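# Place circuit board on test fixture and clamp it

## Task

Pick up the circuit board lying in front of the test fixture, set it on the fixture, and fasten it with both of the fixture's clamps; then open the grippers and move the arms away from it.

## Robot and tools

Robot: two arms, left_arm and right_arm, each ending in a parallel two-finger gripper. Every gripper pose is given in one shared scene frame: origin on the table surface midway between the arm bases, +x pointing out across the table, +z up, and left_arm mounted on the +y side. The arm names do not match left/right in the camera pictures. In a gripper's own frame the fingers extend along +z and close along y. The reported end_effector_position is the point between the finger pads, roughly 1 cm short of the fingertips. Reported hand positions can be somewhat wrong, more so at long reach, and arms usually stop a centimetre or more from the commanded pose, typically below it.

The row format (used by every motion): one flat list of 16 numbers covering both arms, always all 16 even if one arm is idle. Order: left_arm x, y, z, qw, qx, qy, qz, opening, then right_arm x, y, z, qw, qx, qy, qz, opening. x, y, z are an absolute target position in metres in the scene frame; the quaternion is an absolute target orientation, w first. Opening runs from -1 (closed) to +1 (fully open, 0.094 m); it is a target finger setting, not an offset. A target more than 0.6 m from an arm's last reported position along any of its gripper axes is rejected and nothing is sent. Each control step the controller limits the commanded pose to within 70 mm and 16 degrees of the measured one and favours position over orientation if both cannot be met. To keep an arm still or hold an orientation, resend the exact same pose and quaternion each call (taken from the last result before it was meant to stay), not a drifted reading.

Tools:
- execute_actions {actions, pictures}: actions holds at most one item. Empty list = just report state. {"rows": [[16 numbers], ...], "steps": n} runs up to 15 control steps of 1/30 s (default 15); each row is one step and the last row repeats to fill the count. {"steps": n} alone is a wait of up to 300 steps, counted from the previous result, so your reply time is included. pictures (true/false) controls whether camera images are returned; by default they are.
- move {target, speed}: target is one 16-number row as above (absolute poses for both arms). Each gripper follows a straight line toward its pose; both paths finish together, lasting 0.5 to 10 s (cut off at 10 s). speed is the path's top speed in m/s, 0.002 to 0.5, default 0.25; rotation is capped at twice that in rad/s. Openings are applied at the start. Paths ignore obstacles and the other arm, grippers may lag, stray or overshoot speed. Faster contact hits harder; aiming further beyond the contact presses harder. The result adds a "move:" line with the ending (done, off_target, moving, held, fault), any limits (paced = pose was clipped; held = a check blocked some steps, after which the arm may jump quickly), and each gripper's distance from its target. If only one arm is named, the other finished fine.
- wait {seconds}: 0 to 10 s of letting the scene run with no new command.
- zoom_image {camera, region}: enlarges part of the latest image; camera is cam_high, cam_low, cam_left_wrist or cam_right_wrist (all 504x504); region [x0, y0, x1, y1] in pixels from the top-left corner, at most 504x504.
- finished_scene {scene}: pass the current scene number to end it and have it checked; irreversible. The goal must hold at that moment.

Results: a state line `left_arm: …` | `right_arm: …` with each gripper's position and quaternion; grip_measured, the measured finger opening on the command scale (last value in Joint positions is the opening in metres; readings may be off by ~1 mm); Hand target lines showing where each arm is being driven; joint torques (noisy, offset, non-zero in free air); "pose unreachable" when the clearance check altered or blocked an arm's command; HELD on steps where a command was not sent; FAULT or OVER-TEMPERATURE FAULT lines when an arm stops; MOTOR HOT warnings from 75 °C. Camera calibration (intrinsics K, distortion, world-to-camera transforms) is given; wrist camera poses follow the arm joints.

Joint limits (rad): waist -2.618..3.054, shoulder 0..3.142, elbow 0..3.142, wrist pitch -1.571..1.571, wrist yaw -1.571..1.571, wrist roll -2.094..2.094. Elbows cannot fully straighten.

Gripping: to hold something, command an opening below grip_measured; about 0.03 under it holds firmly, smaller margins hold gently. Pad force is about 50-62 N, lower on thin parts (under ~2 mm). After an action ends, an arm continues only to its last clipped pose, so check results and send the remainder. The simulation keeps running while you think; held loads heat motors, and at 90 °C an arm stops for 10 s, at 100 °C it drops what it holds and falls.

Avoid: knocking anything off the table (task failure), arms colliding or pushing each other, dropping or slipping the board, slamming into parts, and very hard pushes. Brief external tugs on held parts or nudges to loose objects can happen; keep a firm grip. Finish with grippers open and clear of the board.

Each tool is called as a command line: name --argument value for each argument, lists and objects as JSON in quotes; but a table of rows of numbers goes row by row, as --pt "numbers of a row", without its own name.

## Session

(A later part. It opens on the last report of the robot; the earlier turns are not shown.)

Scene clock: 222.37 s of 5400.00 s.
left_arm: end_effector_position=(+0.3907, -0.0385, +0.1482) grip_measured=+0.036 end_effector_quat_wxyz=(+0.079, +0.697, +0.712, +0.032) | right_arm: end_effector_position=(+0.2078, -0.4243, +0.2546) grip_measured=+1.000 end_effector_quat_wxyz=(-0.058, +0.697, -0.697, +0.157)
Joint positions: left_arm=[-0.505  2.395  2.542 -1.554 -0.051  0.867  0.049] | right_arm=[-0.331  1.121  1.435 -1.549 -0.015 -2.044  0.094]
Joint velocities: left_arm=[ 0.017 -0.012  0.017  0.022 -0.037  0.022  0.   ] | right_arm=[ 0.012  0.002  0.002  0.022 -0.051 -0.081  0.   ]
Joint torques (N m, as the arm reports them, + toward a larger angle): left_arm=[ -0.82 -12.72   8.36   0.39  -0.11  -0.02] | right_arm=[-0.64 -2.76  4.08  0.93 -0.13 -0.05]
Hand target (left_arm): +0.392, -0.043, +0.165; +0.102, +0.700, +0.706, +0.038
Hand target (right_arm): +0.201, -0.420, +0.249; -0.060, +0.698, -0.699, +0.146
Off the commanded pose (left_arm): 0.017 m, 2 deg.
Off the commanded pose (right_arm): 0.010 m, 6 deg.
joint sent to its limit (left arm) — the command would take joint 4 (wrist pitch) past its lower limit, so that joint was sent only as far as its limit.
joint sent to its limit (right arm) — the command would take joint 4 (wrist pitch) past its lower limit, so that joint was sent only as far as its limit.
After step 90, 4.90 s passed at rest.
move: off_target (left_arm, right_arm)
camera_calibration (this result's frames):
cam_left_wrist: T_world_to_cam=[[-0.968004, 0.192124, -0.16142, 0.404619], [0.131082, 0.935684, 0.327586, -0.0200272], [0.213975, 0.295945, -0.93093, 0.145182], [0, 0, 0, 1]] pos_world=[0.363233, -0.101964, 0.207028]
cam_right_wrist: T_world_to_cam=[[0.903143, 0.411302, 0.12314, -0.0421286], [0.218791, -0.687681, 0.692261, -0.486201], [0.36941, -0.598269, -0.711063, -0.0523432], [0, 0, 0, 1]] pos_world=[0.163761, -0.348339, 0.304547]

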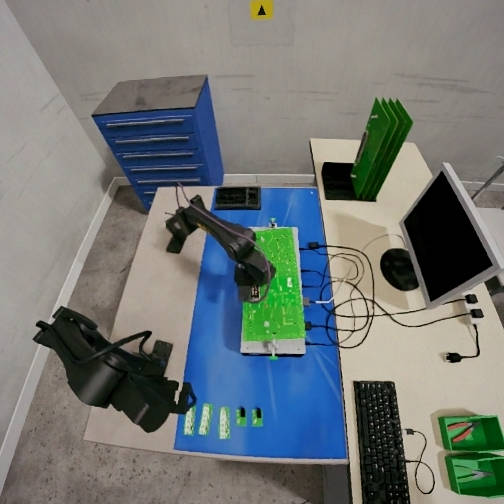

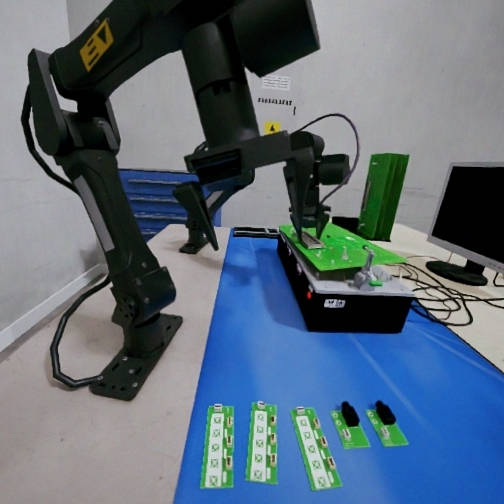

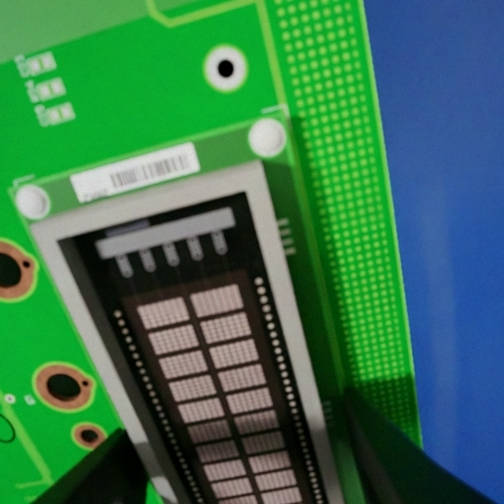

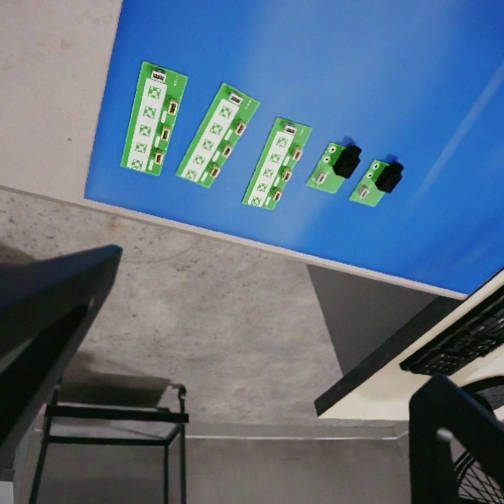

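move --target '[0.392,-0.043,0.158,0.09,0.707,0.70,0.037,-0.1,0.2,-0.42,0.25,-0.05,0.70,-0.70,0.11,1]' --speed 0.02

move --target '[0.392,-0.043,0.158,0.09,0.707,0.70,0.037,0.3,0.2,-0.42,0.25,-0.05,0.70,-0.70,0.11,1]' --speed 0.02

move --target '[0.33,0.05,0.24,0.09,0.707,0.70,0.037,0.3,0.2,-0.42,0.25,-0.05,0.70,-0.70,0.11,1]' --speed 0.1

zoom_image --camera "cam_low" --region '[260,190,430,310]'

zoom_image --camera "cam_high" --region '[210,200,330,370]'

Scene clock: 257.93 s of 5400.00 s.
left_arm: end_effector_position=(+0.3901, -0.0392, +0.1481) grip_measured=+0.036 end_effector_quat_wxyz=(+0.079, +0.703, +0.707, +0.030) | right_arm: end_effector_position=(+0.2078, -0.4243, +0.2546) grip_measured=+1.000 end_effector_quat_wxyz=(-0.058, +0.697, -0.697, +0.157)
Joint positions: left_arm=[-0.505  2.395  2.542 -1.554 -0.045  0.881  0.049] | right_arm=[-0.331  1.121  1.435 -1.549 -0.015 -2.044  0.094]
Joint velocities: left_arm=[-0.012 -0.002 -0.012 -0.007 -0.007 -0.007 -0.001] | right_arm=[-0.007  0.007  0.002  0.081  0.037 -0.007  0.   ]
Joint torques (N m, as the arm reports them, + toward a larger angle): left_arm=[ -1.08 -12.07   7.78   0.44  -0.15   0.03] | right_arm=[-0.65 -2.77  4.08  0.93 -0.13 -0.05]
Hand target (left_arm): +0.392, -0.043, +0.158; +0.094, +0.707, +0.700, +0.037
Hand target (right_arm): +0.201, -0.420, +0.249; -0.060, +0.698, -0.699, +0.146
Off the commanded pose (left_arm): 0.011 m, 2 deg.
Off the commanded pose (right_arm): 0.010 m, 6 deg.
joint sent to its limit (left arm) — the command would take joint 4 (wrist pitch) past its lower limit, so that joint was sent only as far as its limit.
joint sent to its limit (right arm) — the command would take joint 4 (wrist pitch) past its lower limit, so that joint was sent only as far as its limit.
After step 90, 29.93 s passed at rest.
move: off_target (left_arm, right_arm)
camera_calibration (this result's frames):
cam_left_wrist: T_world_to_cam=[[-0.965367, 0.206483, -0.159472, 0.403421], [0.146031, 0.934177, 0.325559, -0.0248332], [0.216198, 0.290996, -0.931976, 0.144581], [0, 0, 0, 1]] pos_world=[0.361817, -0.102173, 0.207165]
cam_right_wrist: T_world_to_cam=[[0.903143, 0.411302, 0.12314, -0.0421286], [0.218791, -0.687681, 0.692261, -0.486201], [0.36941, -0.598269, -0.711063, -0.0523432], [0, 0, 0, 1]] pos_world=[0.163761, -0.348339, 0.304547]

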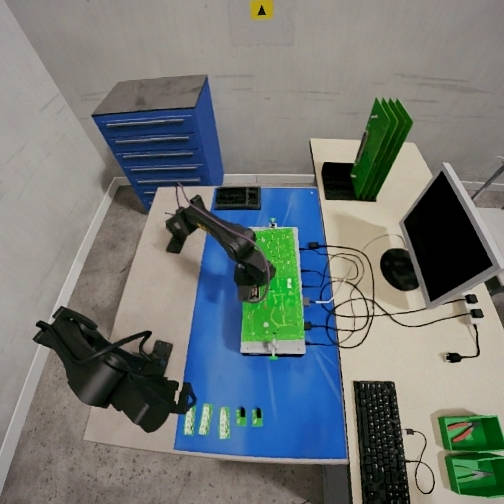

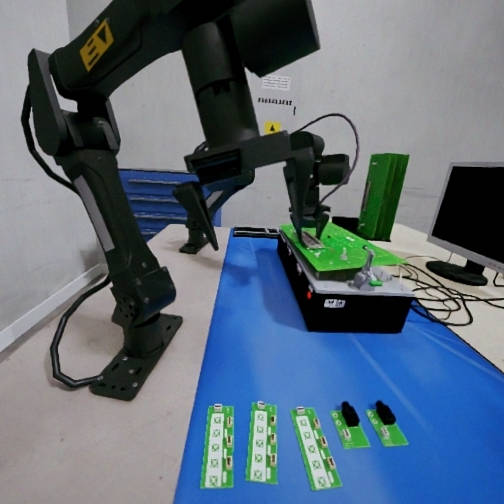

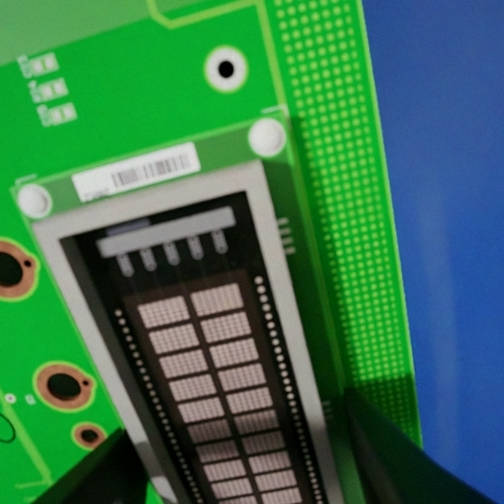

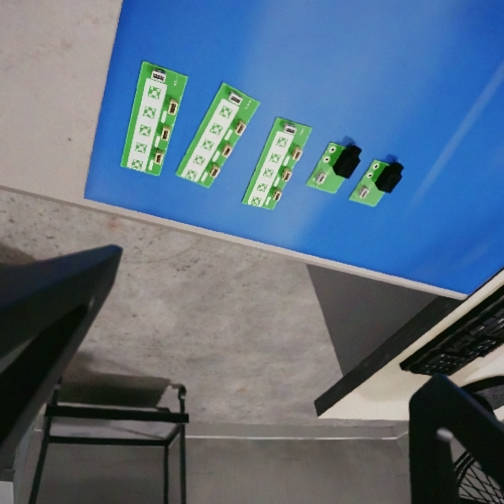

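Scene clock: 260.57 s of 5400.00 s.
left_arm: end_effector_position=(+0.3910, -0.0382, +0.1482) grip_measured=+0.298 end_effector_quat_wxyz=(+0.079, +0.703, +0.706, +0.034) | right_arm: end_effector_position=(+0.2078, -0.4243, +0.2546) grip_measured=+1.000 end_effector_quat_wxyz=(-0.058, +0.697, -0.697, +0.157)
Joint positions: left_arm=[-0.505  2.395  2.542 -1.554 -0.052  0.883  0.061] | right_arm=[-0.331  1.121  1.435 -1.549 -0.015 -2.044  0.094]
Joint velocities: left_arm=[-0.012 -0.027 -0.002  0.037 -0.051 -0.037 -0.   ] | right_arm=[-0.012  0.002 -0.002 -0.066  0.051 -0.066  0.   ]
Joint torques (N m, as the arm reports them, + toward a larger angle): left_arm=[ -0.81 -12.03   8.08   0.42  -0.08   0.03] | right_arm=[-0.65 -2.76  4.09  0.93 -0.13 -0.04]
Hand target (left_arm): +0.392, -0.043, +0.158; +0.093, +0.707, +0.700, +0.038
Hand target (right_arm): +0.201, -0.420, +0.249; -0.060, +0.698, -0.699, +0.146
Off the commanded pose (left_arm): 0.011 m, 2 deg.
Off the commanded pose (right_arm): 0.010 m, 6 deg.
joint sent to its limit (left arm) — the command would take joint 4 (wrist pitch) past its lower limit, so that joint was sent only as far as its limit.
joint sent to its limit (right arm) — the command would take joint 4 (wrist pitch) past its lower limit, so that joint was sent only as far as its limit.
move: off_target (left_arm, right_arm)
camera_calibration (this result's frames):
cam_left_wrist: T_world_to_cam=[[-0.964388, 0.208471, -0.162776, 0.404189], [0.145497, 0.932086, 0.331733, -0.0266952], [0.220878, 0.296236, -0.929224, 0.142134], [0, 0, 0, 1]] pos_world=[0.362285, -0.101485, 0.206722]
cam_right_wrist: T_world_to_cam=[[0.903143, 0.411302, 0.12314, -0.0421286], [0.218791, -0.687681, 0.692261, -0.486201], [0.36941, -0.598269, -0.711063, -0.0523432], [0, 0, 0, 1]] pos_world=[0.163761, -0.348339, 0.304547]

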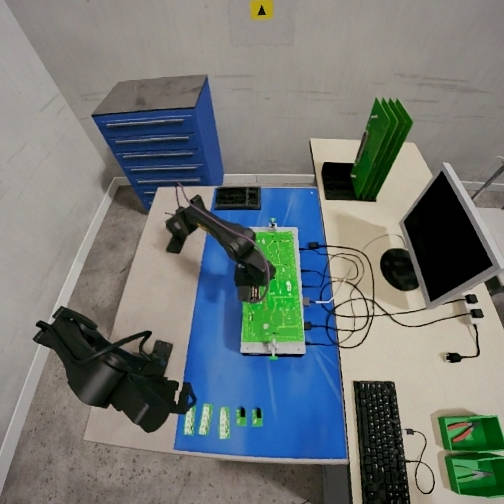

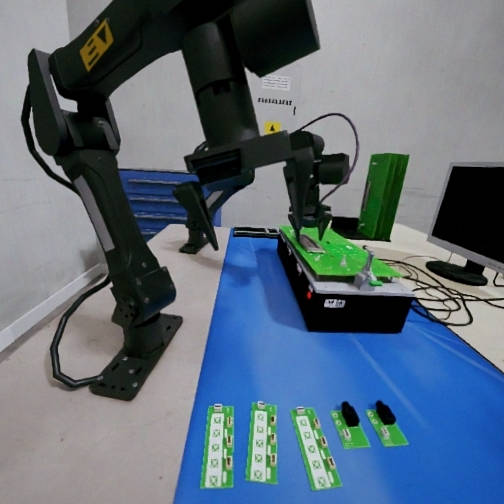

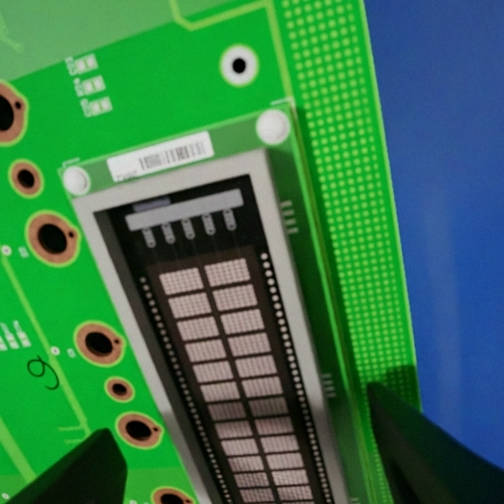

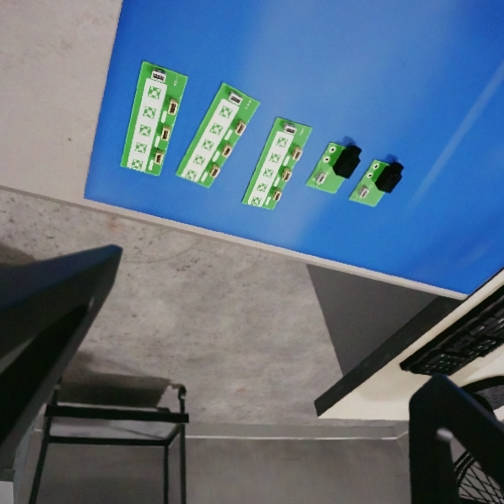

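Scene clock: 262.33 s of 5400.00 s.
left_arm: end_effector_position=(+0.3346, +0.0445, +0.2400) grip_measured=+0.298 end_effector_quat_wxyz=(+0.118, +0.703, +0.699, +0.047) | right_arm: end_effector_position=(+0.2078, -0.4243, +0.2546) grip_measured=+1.000 end_effector_quat_wxyz=(-0.058, +0.697, -0.697, +0.157)
Joint positions: left_arm=[-0.434  1.904  2.126 -1.543 -0.052  0.967  0.061] | right_arm=[-0.331  1.121  1.435 -1.549 -0.015 -2.044  0.094]
Joint velocities: left_arm=[ 0.022 -0.002 -0.032 -0.007  0.022 -0.022 -0.   ] | right_arm=[ 0.002 -0.002 -0.002  0.051  0.022  0.022  0.   ]
Joint torques (N m, as the arm reports them, + toward a larger angle): left_arm=[ 0.49 -9.1   5.09  0.49  0.08 -0.01] | right_arm=[-0.65 -2.76  4.09  0.92 -0.13 -0.04]
Hand target (left_arm): +0.329, +0.049, +0.240; +0.111, +0.706, +0.699, +0.041
Hand target (right_arm): +0.201, -0.420, +0.249; -0.060, +0.698, -0.699, +0.146
Off the commanded pose (left_arm): 0.007 m, 3 deg.
Off the commanded pose (right_arm): 0.010 m, 6 deg.
joint sent to its limit (left arm) — the command would take joint 4 (wrist pitch) past its lower limit, so that joint was sent only as far as its limit.
joint sent to its limit (right arm) — the command would take joint 4 (wrist pitch) past its lower limit, so that joint was sent only as far as its limit.
move: off_target (left_arm, right_arm)
camera_calibration (this result's frames):
cam_left_wrist: T_world_to_cam=[[-0.946958, 0.211127, -0.242274, 0.360669], [0.131237, 0.942243, 0.308149, -0.116007], [0.293339, 0.260008, -0.919972, 0.190557], [0, 0, 0, 1]] pos_world=[0.300865, -0.0163864, 0.298435]
cam_right_wrist: T_world_to_cam=[[0.903143, 0.411302, 0.12314, -0.0421286], [0.218791, -0.687681, 0.692261, -0.486201], [0.36941, -0.598269, -0.711063, -0.0523432], [0, 0, 0, 1]] pos_world=[0.163761, -0.348339, 0.304547]

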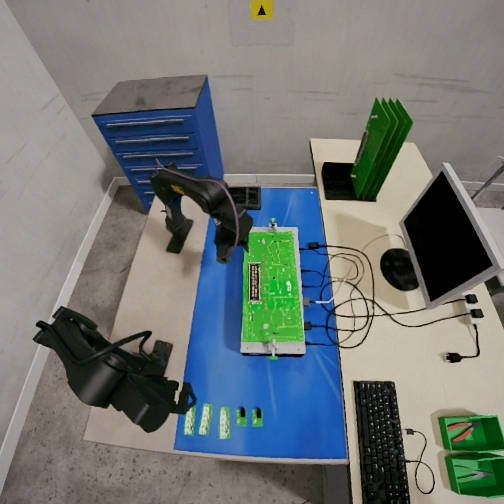

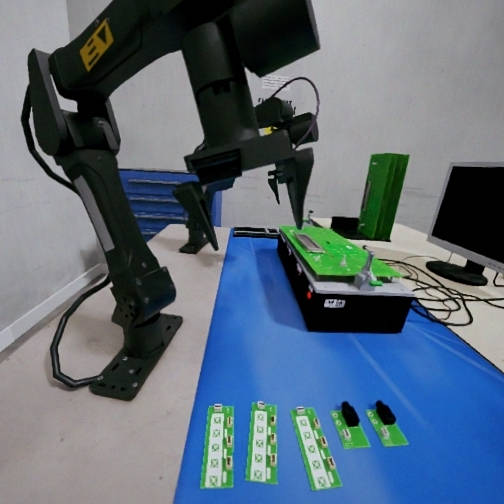

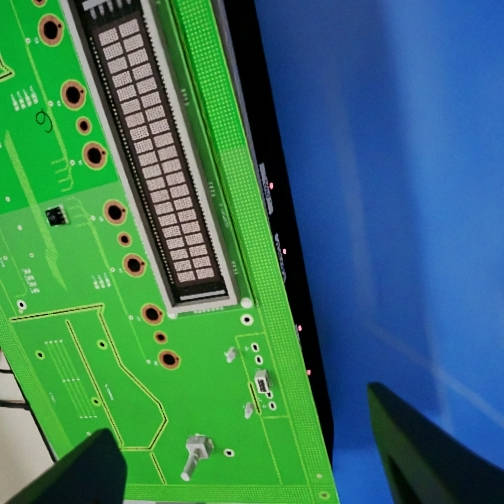

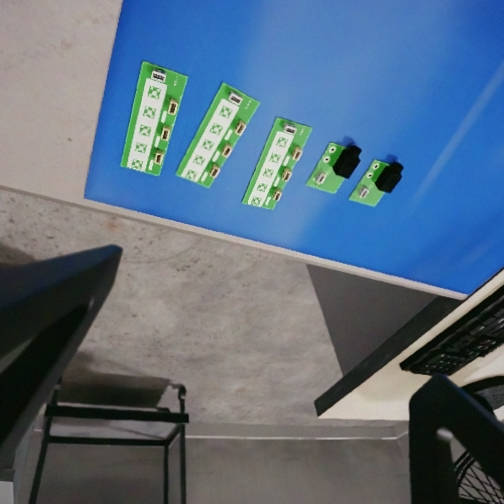

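Region (260, 190, 430, 310) of cam_low's 504x504 image, scaled by 2.965, with more detail than that image has; it fills the top 356 rows of this view, and the rest is white.

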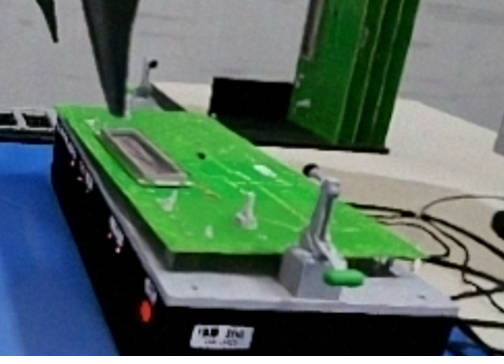

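Region (210, 200, 330, 370) of cam_high's 504x504 image, scaled by 2.965, with more detail than that image has; it fills the left 356 columns of this view, and the rest is white.

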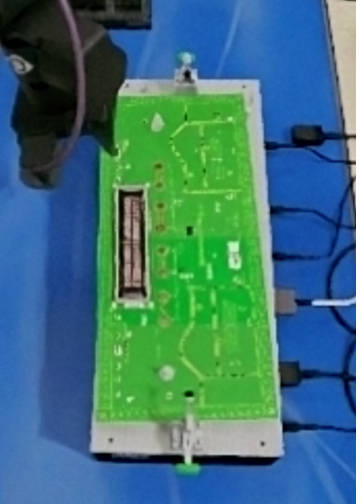

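move --target '[0.385,-0.043,0.19,0.09,0.707,0.70,0.037,0.3,0.2,-0.42,0.25,-0.05,0.70,-0.70,0.11,1]' --speed 0.1

move --target '[0.385,-0.043,0.142,0.09,0.707,0.70,0.037,0.3,0.2,-0.42,0.25,-0.05,0.70,-0.70,0.11,1]' --speed 0.02

Scene clock: 270.07 s of 5400.00 s.
left_arm: end_effector_position=(+0.3865, -0.0400, +0.1911) grip_measured=+0.298 end_effector_quat_wxyz=(+0.128, +0.707, +0.695, +0.040) | right_arm: end_effector_position=(+0.2078, -0.4243, +0.2546) grip_measured=+1.000 end_effector_quat_wxyz=(-0.058, +0.697, -0.697, +0.157)
Joint positions: left_arm=[-0.514  2.304  2.541 -1.545 -0.054  0.898  0.061] | right_arm=[-0.331  1.121  1.435 -1.549 -0.015 -2.044  0.094]
Joint velocities: left_arm=[ 0.007  0.012  0.037 -0.037 -0.022 -0.022 -0.   ] | right_arm=[ 0.017 -0.017 -0.027  0.037  0.066  0.007  0.   ]
Joint torques (N m, as the arm reports them, + toward a larger angle): left_arm=[-0.62 -9.99  7.13  0.54 -0.06 -0.05] | right_arm=[-0.65 -2.76  4.08  0.93 -0.13 -0.04]
Hand target (left_arm): +0.386, -0.042, +0.190; +0.126, +0.705, +0.697, +0.041
Hand target (right_arm): +0.201, -0.420, +0.249; -0.060, +0.698, -0.699, +0.146
Off the commanded pose (left_arm): 0.004 m, 4 deg.
Off the commanded pose (right_arm): 0.010 m, 6 deg.
joint sent to its limit (left arm) — the command would take joint 4 (wrist pitch) past its lower limit, so that joint was sent only as far as its limit.
joint sent to its limit (right arm) — the command would take joint 4 (wrist pitch) past its lower limit, so that joint was sent only as far as its limit.
After step 90, 3.27 s passed at rest.
move: off_target (left_arm, right_arm)
camera_calibration (this result's frames):
cam_left_wrist: T_world_to_cam=[[-0.9429, 0.218326, -0.251543, 0.416335], [0.142823, 0.947278, 0.28682, -0.0284327], [0.300901, 0.234516, -0.92437, 0.149219], [0, 0, 0, 1]] pos_world=[0.351722, -0.0989574, 0.250815]
cam_right_wrist: T_world_to_cam=[[0.903143, 0.411302, 0.12314, -0.0421286], [0.218791, -0.687681, 0.692261, -0.486201], [0.36941, -0.598269, -0.711063, -0.0523432], [0, 0, 0, 1]] pos_world=[0.163761, -0.348339, 0.304547]

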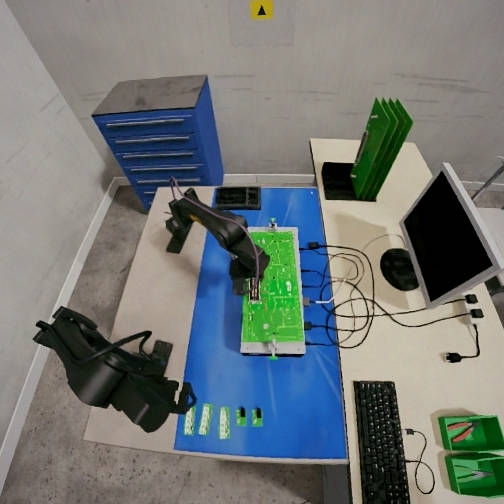

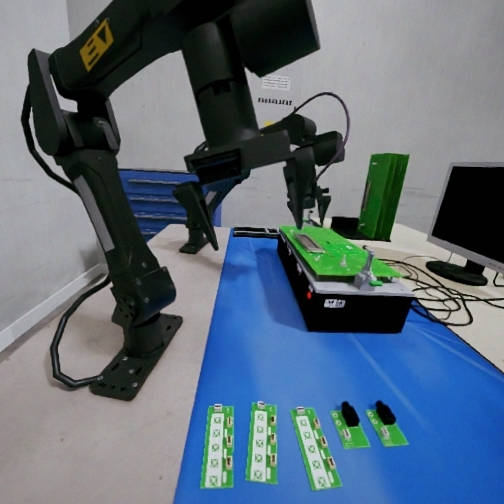

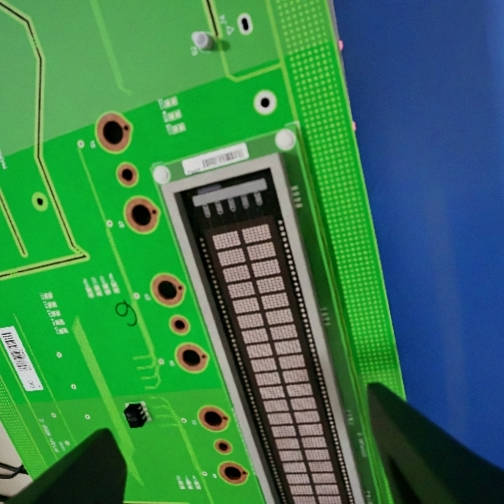

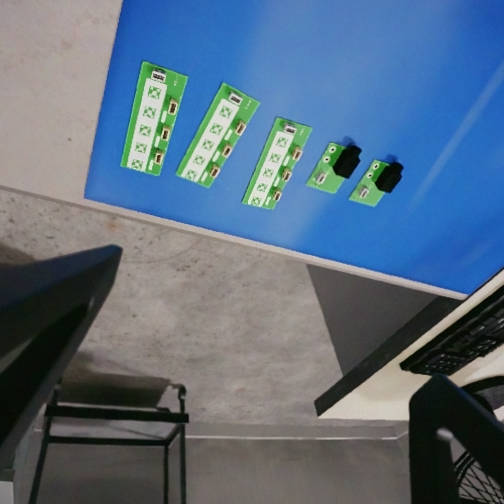

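Scene clock: 272.77 s of 5400.00 s.
left_arm: end_effector_position=(+0.3877, -0.0409, +0.1490) grip_measured=+0.298 end_effector_quat_wxyz=(+0.098, +0.707, +0.699, +0.037) | right_arm: end_effector_position=(+0.2078, -0.4243, +0.2546) grip_measured=+1.000 end_effector_quat_wxyz=(-0.058, +0.697, -0.697, +0.157)
Joint positions: left_arm=[-0.514  2.304  2.375 -1.439 -0.054  0.891  0.061] | right_arm=[-0.331  1.121  1.435 -1.549 -0.015 -2.044  0.094]
Joint velocities: left_arm=[-0.012 -0.017 -0.002 -0.007  0.051 -0.081 -0.002] | right_arm=[ 0.002 -0.002 -0.032  0.022 -0.081 -0.037  0.   ]
Joint torques (N m, as the arm reports them, + toward a larger angle): left_arm=[ -0.76 -10.89   4.91   0.55  -0.05  -0.12] | right_arm=[-0.65 -2.76  4.08  0.93 -0.13 -0.05]
Hand target (left_arm): +0.385, -0.043, +0.142; +0.090, +0.708, +0.700, +0.036
Hand target (right_arm): +0.201, -0.420, +0.249; -0.060, +0.698, -0.699, +0.146
Off the commanded pose (left_arm): 0.008 m, 1 deg.
Off the commanded pose (right_arm): 0.010 m, 6 deg.
joint sent to its limit (right arm) — the command would take joint 4 (wrist pitch) past its lower limit, so that joint was sent only as far as its limit.
move: off_target (right_arm)
camera_calibration (this result's frames):
cam_left_wrist: T_world_to_cam=[[-0.955029, 0.220008, -0.198788, 0.40398], [0.15033, 0.93713, 0.314942, -0.0230943], [0.25558, 0.270895, -0.92806, 0.129759], [0, 0, 0, 1]] pos_world=[0.35612, -0.102388, 0.208004]
cam_right_wrist: T_world_to_cam=[[0.903143, 0.411302, 0.12314, -0.0421286], [0.218791, -0.687681, 0.692261, -0.486201], [0.36941, -0.598269, -0.711063, -0.0523432], [0, 0, 0, 1]] pos_world=[0.163761, -0.348339, 0.304547]

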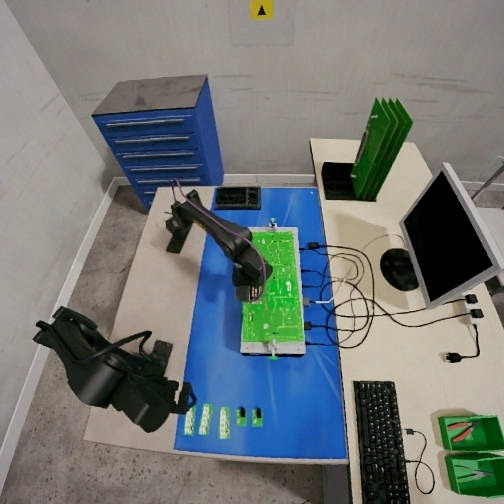

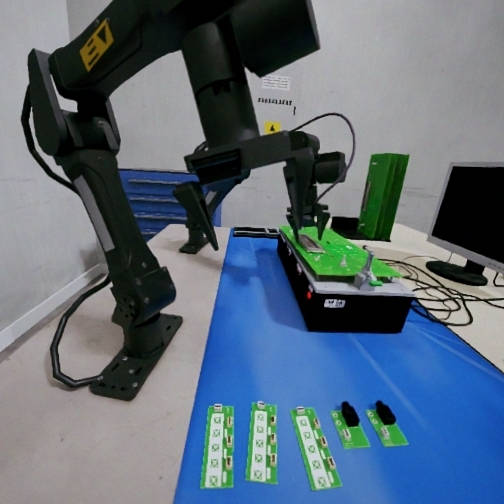

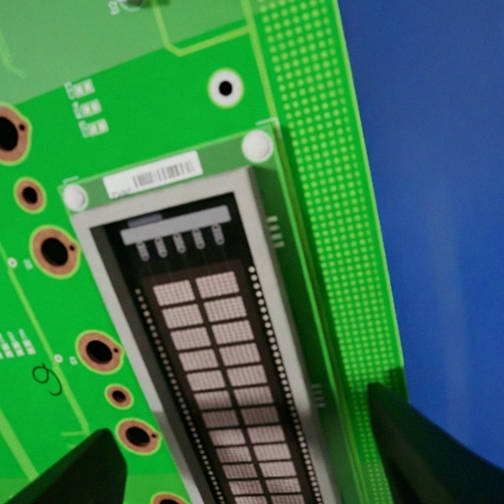

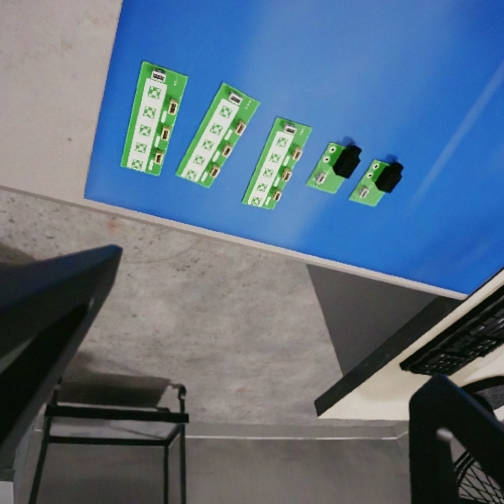

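move --target '[0.385,-0.043,0.142,0.09,0.707,0.70,0.037,-0.22,0.2,-0.42,0.25,-0.05,0.70,-0.70,0.11,1]' --speed 0.02

move --target '[0.392,-0.043,0.143,0.09,0.707,0.70,0.037,-0.22,0.2,-0.42,0.25,-0.05,0.70,-0.70,0.11,1]' --speed 0.005

zoom_image --camera "cam_low" --region '[260,190,430,310]'

zoom_image --camera "cam_high" --region '[210,200,330,370]'

Scene clock: 287.47 s of 5400.00 s.
left_arm: end_effector_position=(+0.3876, -0.0417, +0.1491) grip_measured=-0.218 end_effector_quat_wxyz=(+0.099, +0.707, +0.699, +0.036) | right_arm: end_effector_position=(+0.2078, -0.4243, +0.2546) grip_measured=+1.000 end_effector_quat_wxyz=(-0.058, +0.697, -0.697, +0.157)
Joint positions: left_arm=[-0.516  2.304  2.375 -1.437 -0.054  0.89   0.037] | right_arm=[-0.331  1.121  1.435 -1.549 -0.015 -2.044  0.094]
Joint velocities: left_arm=[-0.002 -0.007 -0.007  0.007  0.022 -0.007  0.001] | right_arm=[ 0.007 -0.012 -0.002  0.007  0.022 -0.037  0.   ]
Joint torques (N m, as the arm reports them, + toward a larger angle): left_arm=[ -0.67 -10.66   5.49   0.49  -0.07  -0.13] | right_arm=[-0.64 -2.76  4.08  0.93 -0.13 -0.04]
Hand target (left_arm): +0.385, -0.043, +0.142; +0.090, +0.707, +0.700, +0.037
Hand target (right_arm): +0.201, -0.420, +0.249; -0.060, +0.698, -0.699, +0.146
Off the commanded pose (left_arm): 0.008 m, 1 deg.
Off the commanded pose (right_arm): 0.010 m, 6 deg.
joint sent to its limit (right arm) — the command would take joint 4 (wrist pitch) past its lower limit, so that joint was sent only as far as its limit.
After step 90, 9.07 s passed at rest.
move: off_target (right_arm)
camera_calibration (this result's frames):
cam_left_wrist: T_world_to_cam=[[-0.954752, 0.220181, -0.199922, 0.404121], [0.150505, 0.937502, 0.31375, -0.0222955], [0.256509, 0.269464, -0.92822, 0.129655], [0, 0, 0, 1]] pos_world=[0.355933, -0.103015, 0.208136]
cam_right_wrist: T_world_to_cam=[[0.903143, 0.411302, 0.12314, -0.0421286], [0.218791, -0.687681, 0.692261, -0.486201], [0.36941, -0.598269, -0.711063, -0.0523432], [0, 0, 0, 1]] pos_world=[0.163761, -0.348339, 0.304547]

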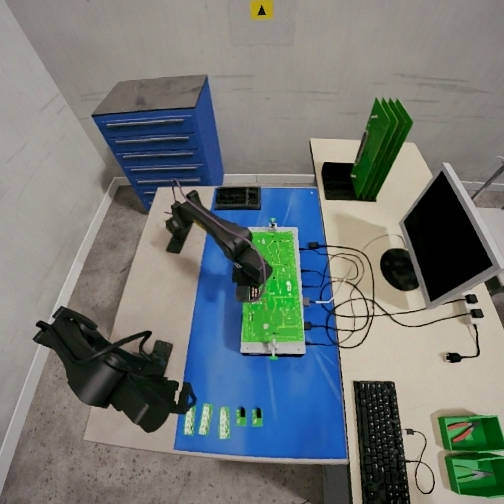

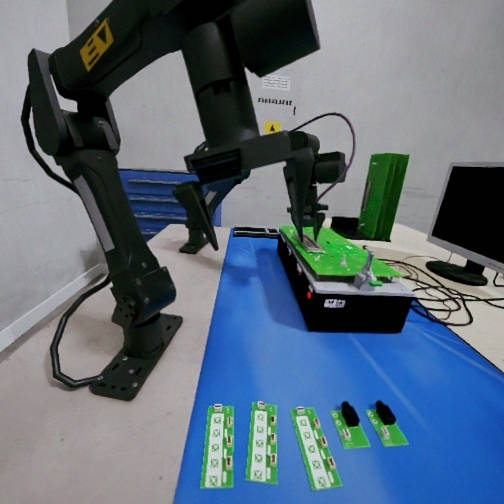

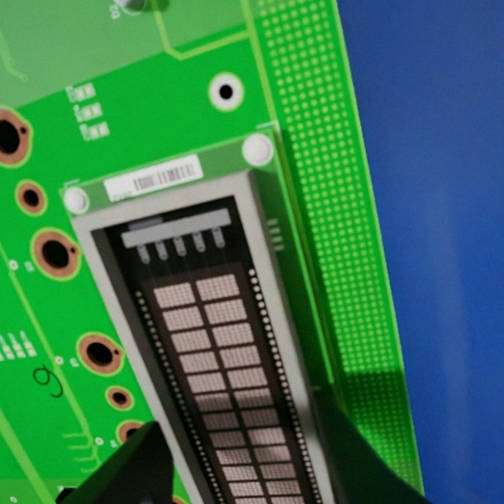

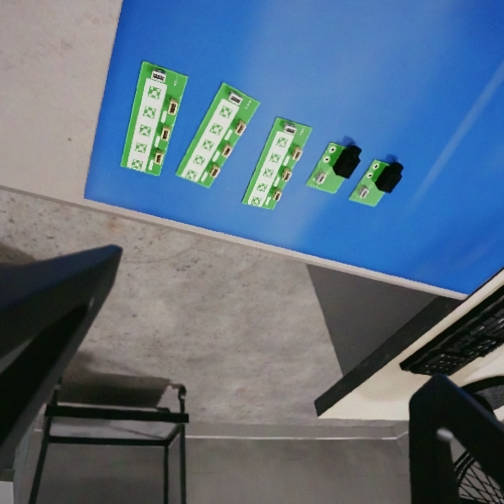

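Scene clock: 297.30 s of 5400.00 s.
left_arm: end_effector_position=(+0.3881, -0.0421, +0.1480) grip_measured=-0.218 end_effector_quat_wxyz=(+0.093, +0.708, +0.699, +0.036) | right_arm: end_effector_position=(+0.2078, -0.4243, +0.2546) grip_measured=+1.000 end_effector_quat_wxyz=(-0.058, +0.697, -0.697, +0.157)
Joint positions: left_arm=[-0.516  2.33   2.418 -1.467 -0.054  0.89   0.037] | right_arm=[-0.331  1.121  1.435 -1.549 -0.015 -2.044  0.094]
Joint velocities: left_arm=[-0.012 -0.007 -0.002  0.007 -0.051  0.066 -0.   ] | right_arm=[ 0.002 -0.007  0.012 -0.007 -0.007 -0.066  0.   ]
Joint torques (N m, as the arm reports them, + toward a larger angle): left_arm=[ 0.37 -9.63  7.7   0.46 -0.06  0.03] | right_arm=[-0.63 -2.76  4.08  0.92 -0.13 -0.04]
Hand target (left_arm): +0.392, -0.043, +0.143; +0.090, +0.707, +0.700, +0.037
Hand target (right_arm): +0.201, -0.420, +0.249; -0.060, +0.698, -0.699, +0.146
Off the commanded pose (left_arm): 0.006 m, 0 deg.
Off the commanded pose (right_arm): 0.010 m, 6 deg.
joint sent to its limit (right arm) — the command would take joint 4 (wrist pitch) past its lower limit, so that joint was sent only as far as its limit.
move: off_target (right_arm)
camera_calibration (this result's frames):
cam_left_wrist: T_world_to_cam=[[-0.956572, 0.221708, -0.189251, 0.403683], [0.153467, 0.935017, 0.319674, -0.0237763], [0.247827, 0.276747, -0.928436, 0.13238], [0, 0, 0, 1]] pos_world=[0.356993, -0.103904, 0.206904]
cam_right_wrist: T_world_to_cam=[[0.903143, 0.411302, 0.12314, -0.0421286], [0.218791, -0.687681, 0.692261, -0.486201], [0.36941, -0.598269, -0.711063, -0.0523432], [0, 0, 0, 1]] pos_world=[0.163761, -0.348339, 0.304547]

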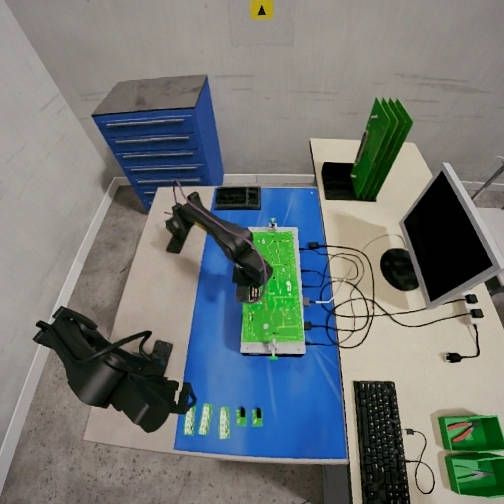

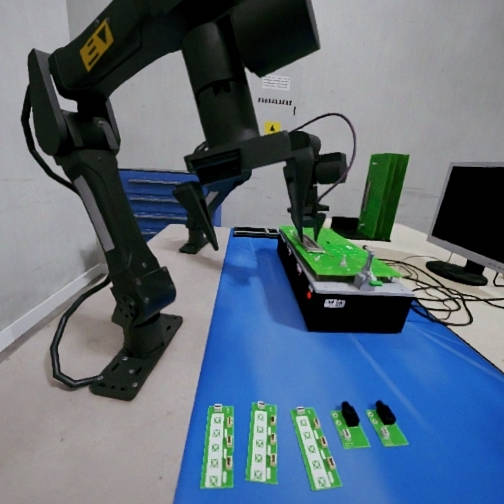

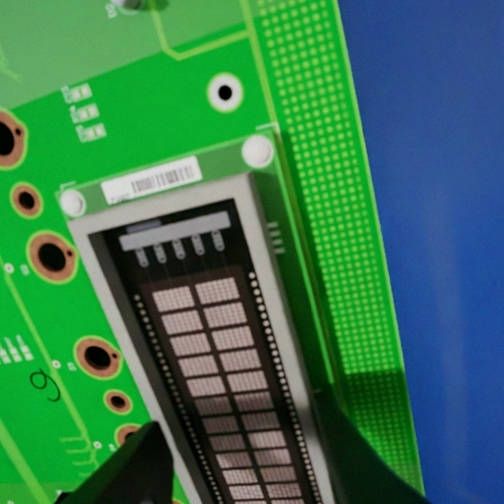

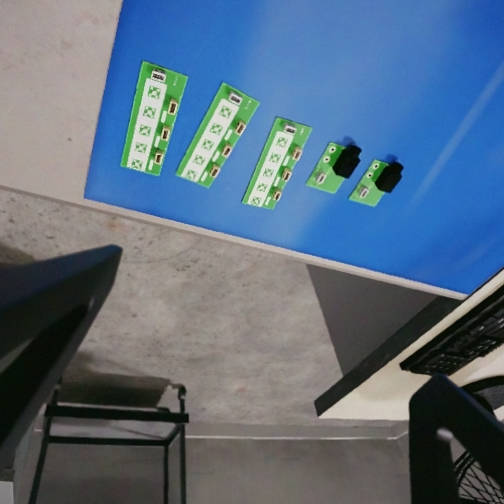

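Region (260, 190, 430, 310) of cam_low's 504x504 image, scaled by 2.965, with more detail than that image has; it fills the top 356 rows of this view, and the rest is white.

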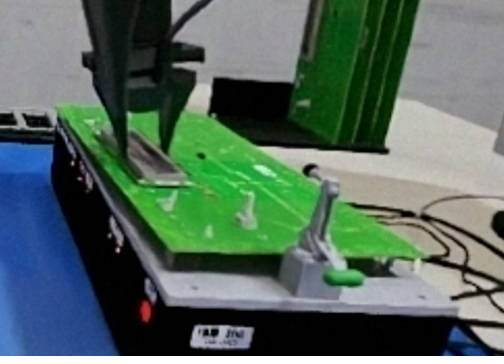

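Region (210, 200, 330, 370) of cam_high's 504x504 image, scaled by 2.965, with more detail than that image has; it fills the left 356 columns of this view, and the rest is white.

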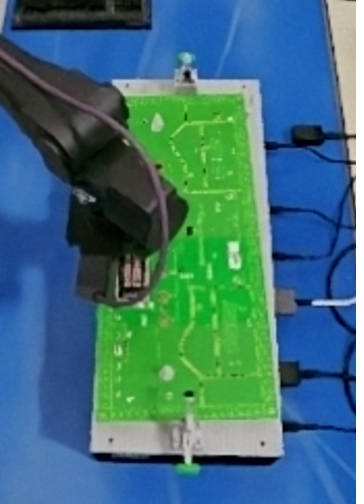

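move --target '[0.40,0.10,0.24,0.1,0.70,0.70,0.05,0.4,0.35,-0.36,0.24,0.1,0.70,0.70,0.1,0.4]' --speed 0.15

move --target '[0.458,0.274,0.2,0.17,0.686,0.686,-0.1,0.4,0.452,-0.283,0.2,0.05,0.705,0.705,0.05,0.4]' --speed 0.15

Scene clock: 317.07 s of 5400.00 s.
left_arm: end_effector_position=(+0.4054, +0.0897, +0.2321) grip_measured=+0.398 end_effector_quat_wxyz=(+0.125, +0.700, +0.701, +0.065) | right_arm: end_effector_position=(+0.3441, -0.3621, +0.2475) grip_measured=+0.402 end_effector_quat_wxyz=(+0.578, +0.733, -0.062, +0.353)
Joint positions: left_arm=[-0.246  2.053  2.301 -1.538 -0.034  1.146  0.066] | right_arm=[ 0.649  1.705  1.247 -1.549  1.479 -2.072  0.066]
Joint velocities: left_arm=[-0.002  0.002 -0.007 -0.11  -0.007 -0.037  0.001] | right_arm=[ 0.007  0.007 -0.017  0.007 -0.037 -0.022 -0.002]
Joint torques (N m, as the arm reports them, + toward a larger angle): left_arm=[  0.8  -10.96   4.51   0.46   0.1    0.01] | right_arm=[ 0.62 -4.7   3.92 -0.27  0.77 -0.04]
Hand target (left_arm): +0.397, +0.094, +0.235; +0.121, +0.701, +0.700, +0.058
Hand target (right_arm): +0.345, -0.359, +0.242; +0.595, +0.726, -0.030, +0.343
Off the commanded pose (left_arm): 0.014 m, 3 deg.
Off the commanded pose (right_arm): 0.010 m, 111 deg.
joint sent to its limit (left arm) — the command would take joint 4 (wrist pitch) past its lower limit, so that joint was sent only as far as its limit.
joint sent to its limit (right arm) — the command would take joint 4 (wrist pitch) past its lower limit and joint 6 (wrist roll) past its lower limit, so those joints were sent only as far as their limits.
After step 90, 4.17 s passed at rest.
move: off_target (left_arm, right_arm; path cut at 10 s); limits=paced
camera_calibration (this result's frames):
cam_left_wrist: T_world_to_cam=[[-0.940191, 0.204465, -0.272462, 0.421134], [0.109925, 0.939149, 0.325447, -0.160554], [0.322425, 0.276032, -0.905455, 0.134182], [0, 0, 0, 1]] pos_world=[0.370331, 0.0276385, 0.28849]
cam_right_wrist: T_world_to_cam=[[0.190512, 0.0767643, -0.978679, 0.2068], [0.554423, 0.81431, 0.171797, 0.0889092], [0.810136, -0.575332, 0.112576, -0.417711], [0, 0, 0, 1]] pos_world=[0.249711, -0.328597, 0.234141]

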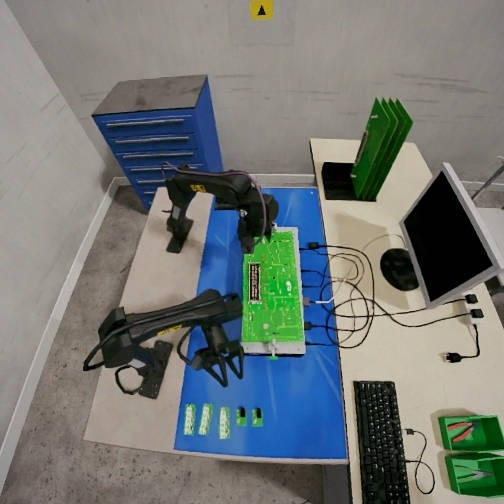

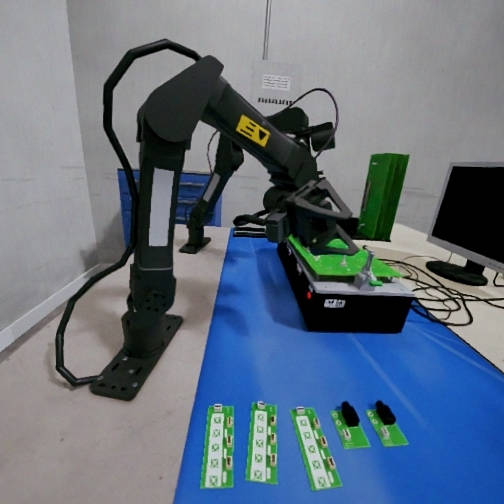

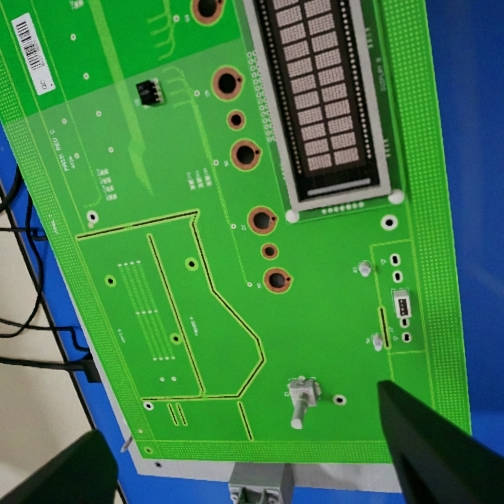

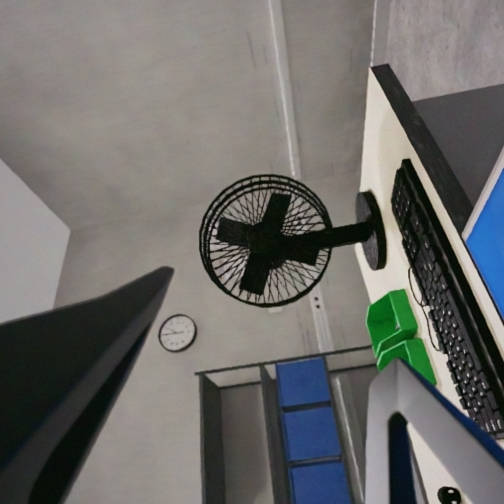

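Scene clock: 324.53 s of 5400.00 s.
left_arm: end_effector_position=(+0.4536, +0.2762, +0.2022) grip_measured=+0.398 end_effector_quat_wxyz=(+0.209, +0.683, +0.698, -0.045) | right_arm: end_effector_position=(+0.4311, -0.2851, +0.1911) grip_measured=+0.400 end_effector_quat_wxyz=(+0.570, +0.747, -0.024, +0.341)
Joint positions: left_arm=[ 0.363  2.155  2.299 -1.536  0.394  1.694  0.066] | right_arm=[ 0.715  2.164  1.668 -1.564  1.438 -2.078  0.066]
Joint velocities: left_arm=[-0.012  0.007  0.002 -0.022  0.037  0.007 -0.   ] | right_arm=[-0.012  0.002 -0.012  0.007  0.022 -0.051 -0.001]
Joint torques (N m, as the arm reports them, + toward a larger angle): left_arm=[ 0.59 -8.67  7.45  0.29  0.51  0.08] | right_arm=[-1.28 -6.31 10.04 -0.2   1.43  0.02]
Hand target (left_arm): +0.454, +0.276, +0.199; +0.210, +0.682, +0.698, -0.057
Hand target (right_arm): +0.449, -0.284, +0.198; +0.588, +0.722, -0.020, +0.365
Off the commanded pose (left_arm): 0.005 m, 8 deg.
Off the commanded pose (right_arm): 0.023 m, 112 deg; orientation clipped at the last step of the last action.
joint sent to its limit (left arm) — the command would take joint 4 (wrist pitch) past its lower limit, so that joint was sent only as far as its limit.
joint sent to its limit (right arm) — the command would take joint 4 (wrist pitch) past its lower limit and joint 6 (wrist roll) past its lower limit, so those joints were sent only as far as their limits.
move: off_target (left_arm, right_arm); limits=paced
camera_calibration (this result's frames):
cam_left_wrist: T_world_to_cam=[[-0.946435, 0.144098, -0.288959, 0.44302], [0.134443, 0.989498, 0.0530979, -0.301321], [0.293576, 0.0114052, -0.955868, 0.13647], [0, 0, 0, 1]] pos_world=[0.419736, 0.232762, 0.274462]
cam_right_wrist: T_world_to_cam=[[0.11734, 0.0853975, -0.989413, 0.165217], [0.524782, 0.840499, 0.134781, 0.0149653], [0.84311, -0.535041, 0.0538094, -0.429003], [0, 0, 0, 1]] pos_world=[0.334456, -0.256221, 0.184535]

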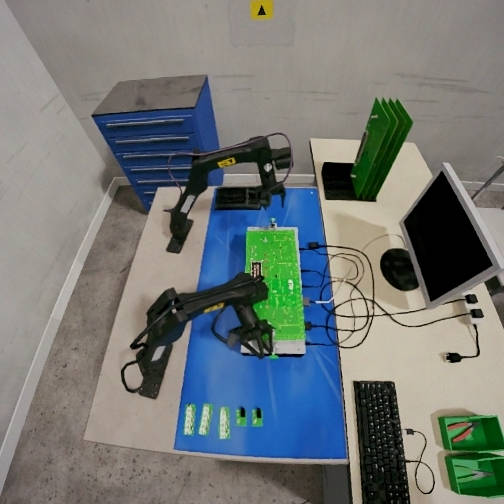

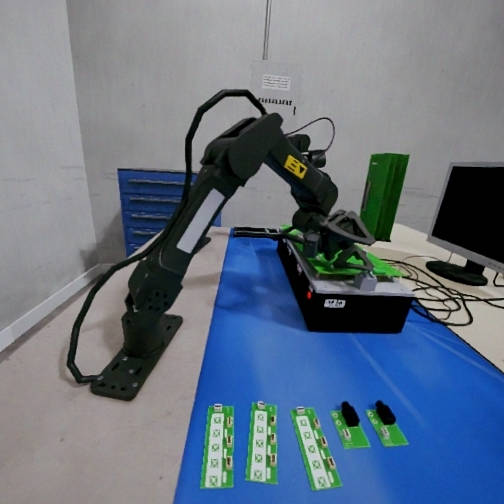

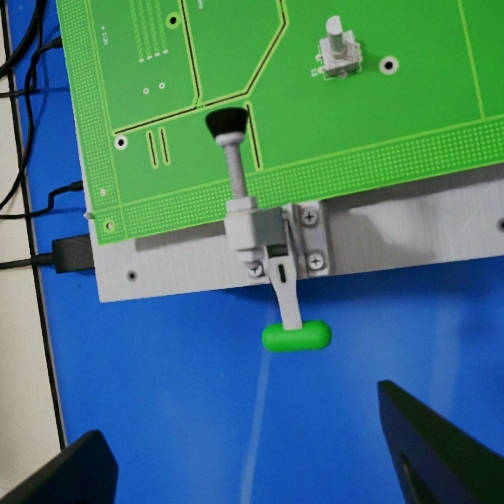

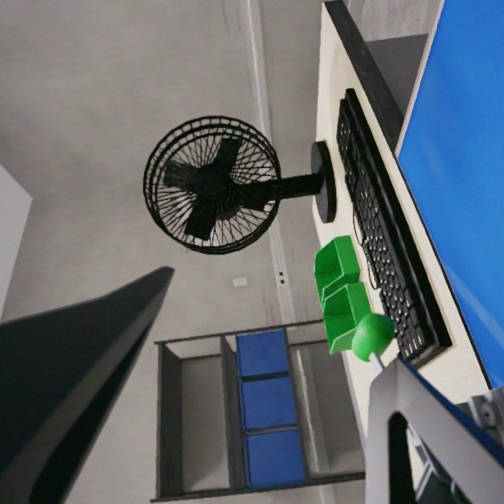

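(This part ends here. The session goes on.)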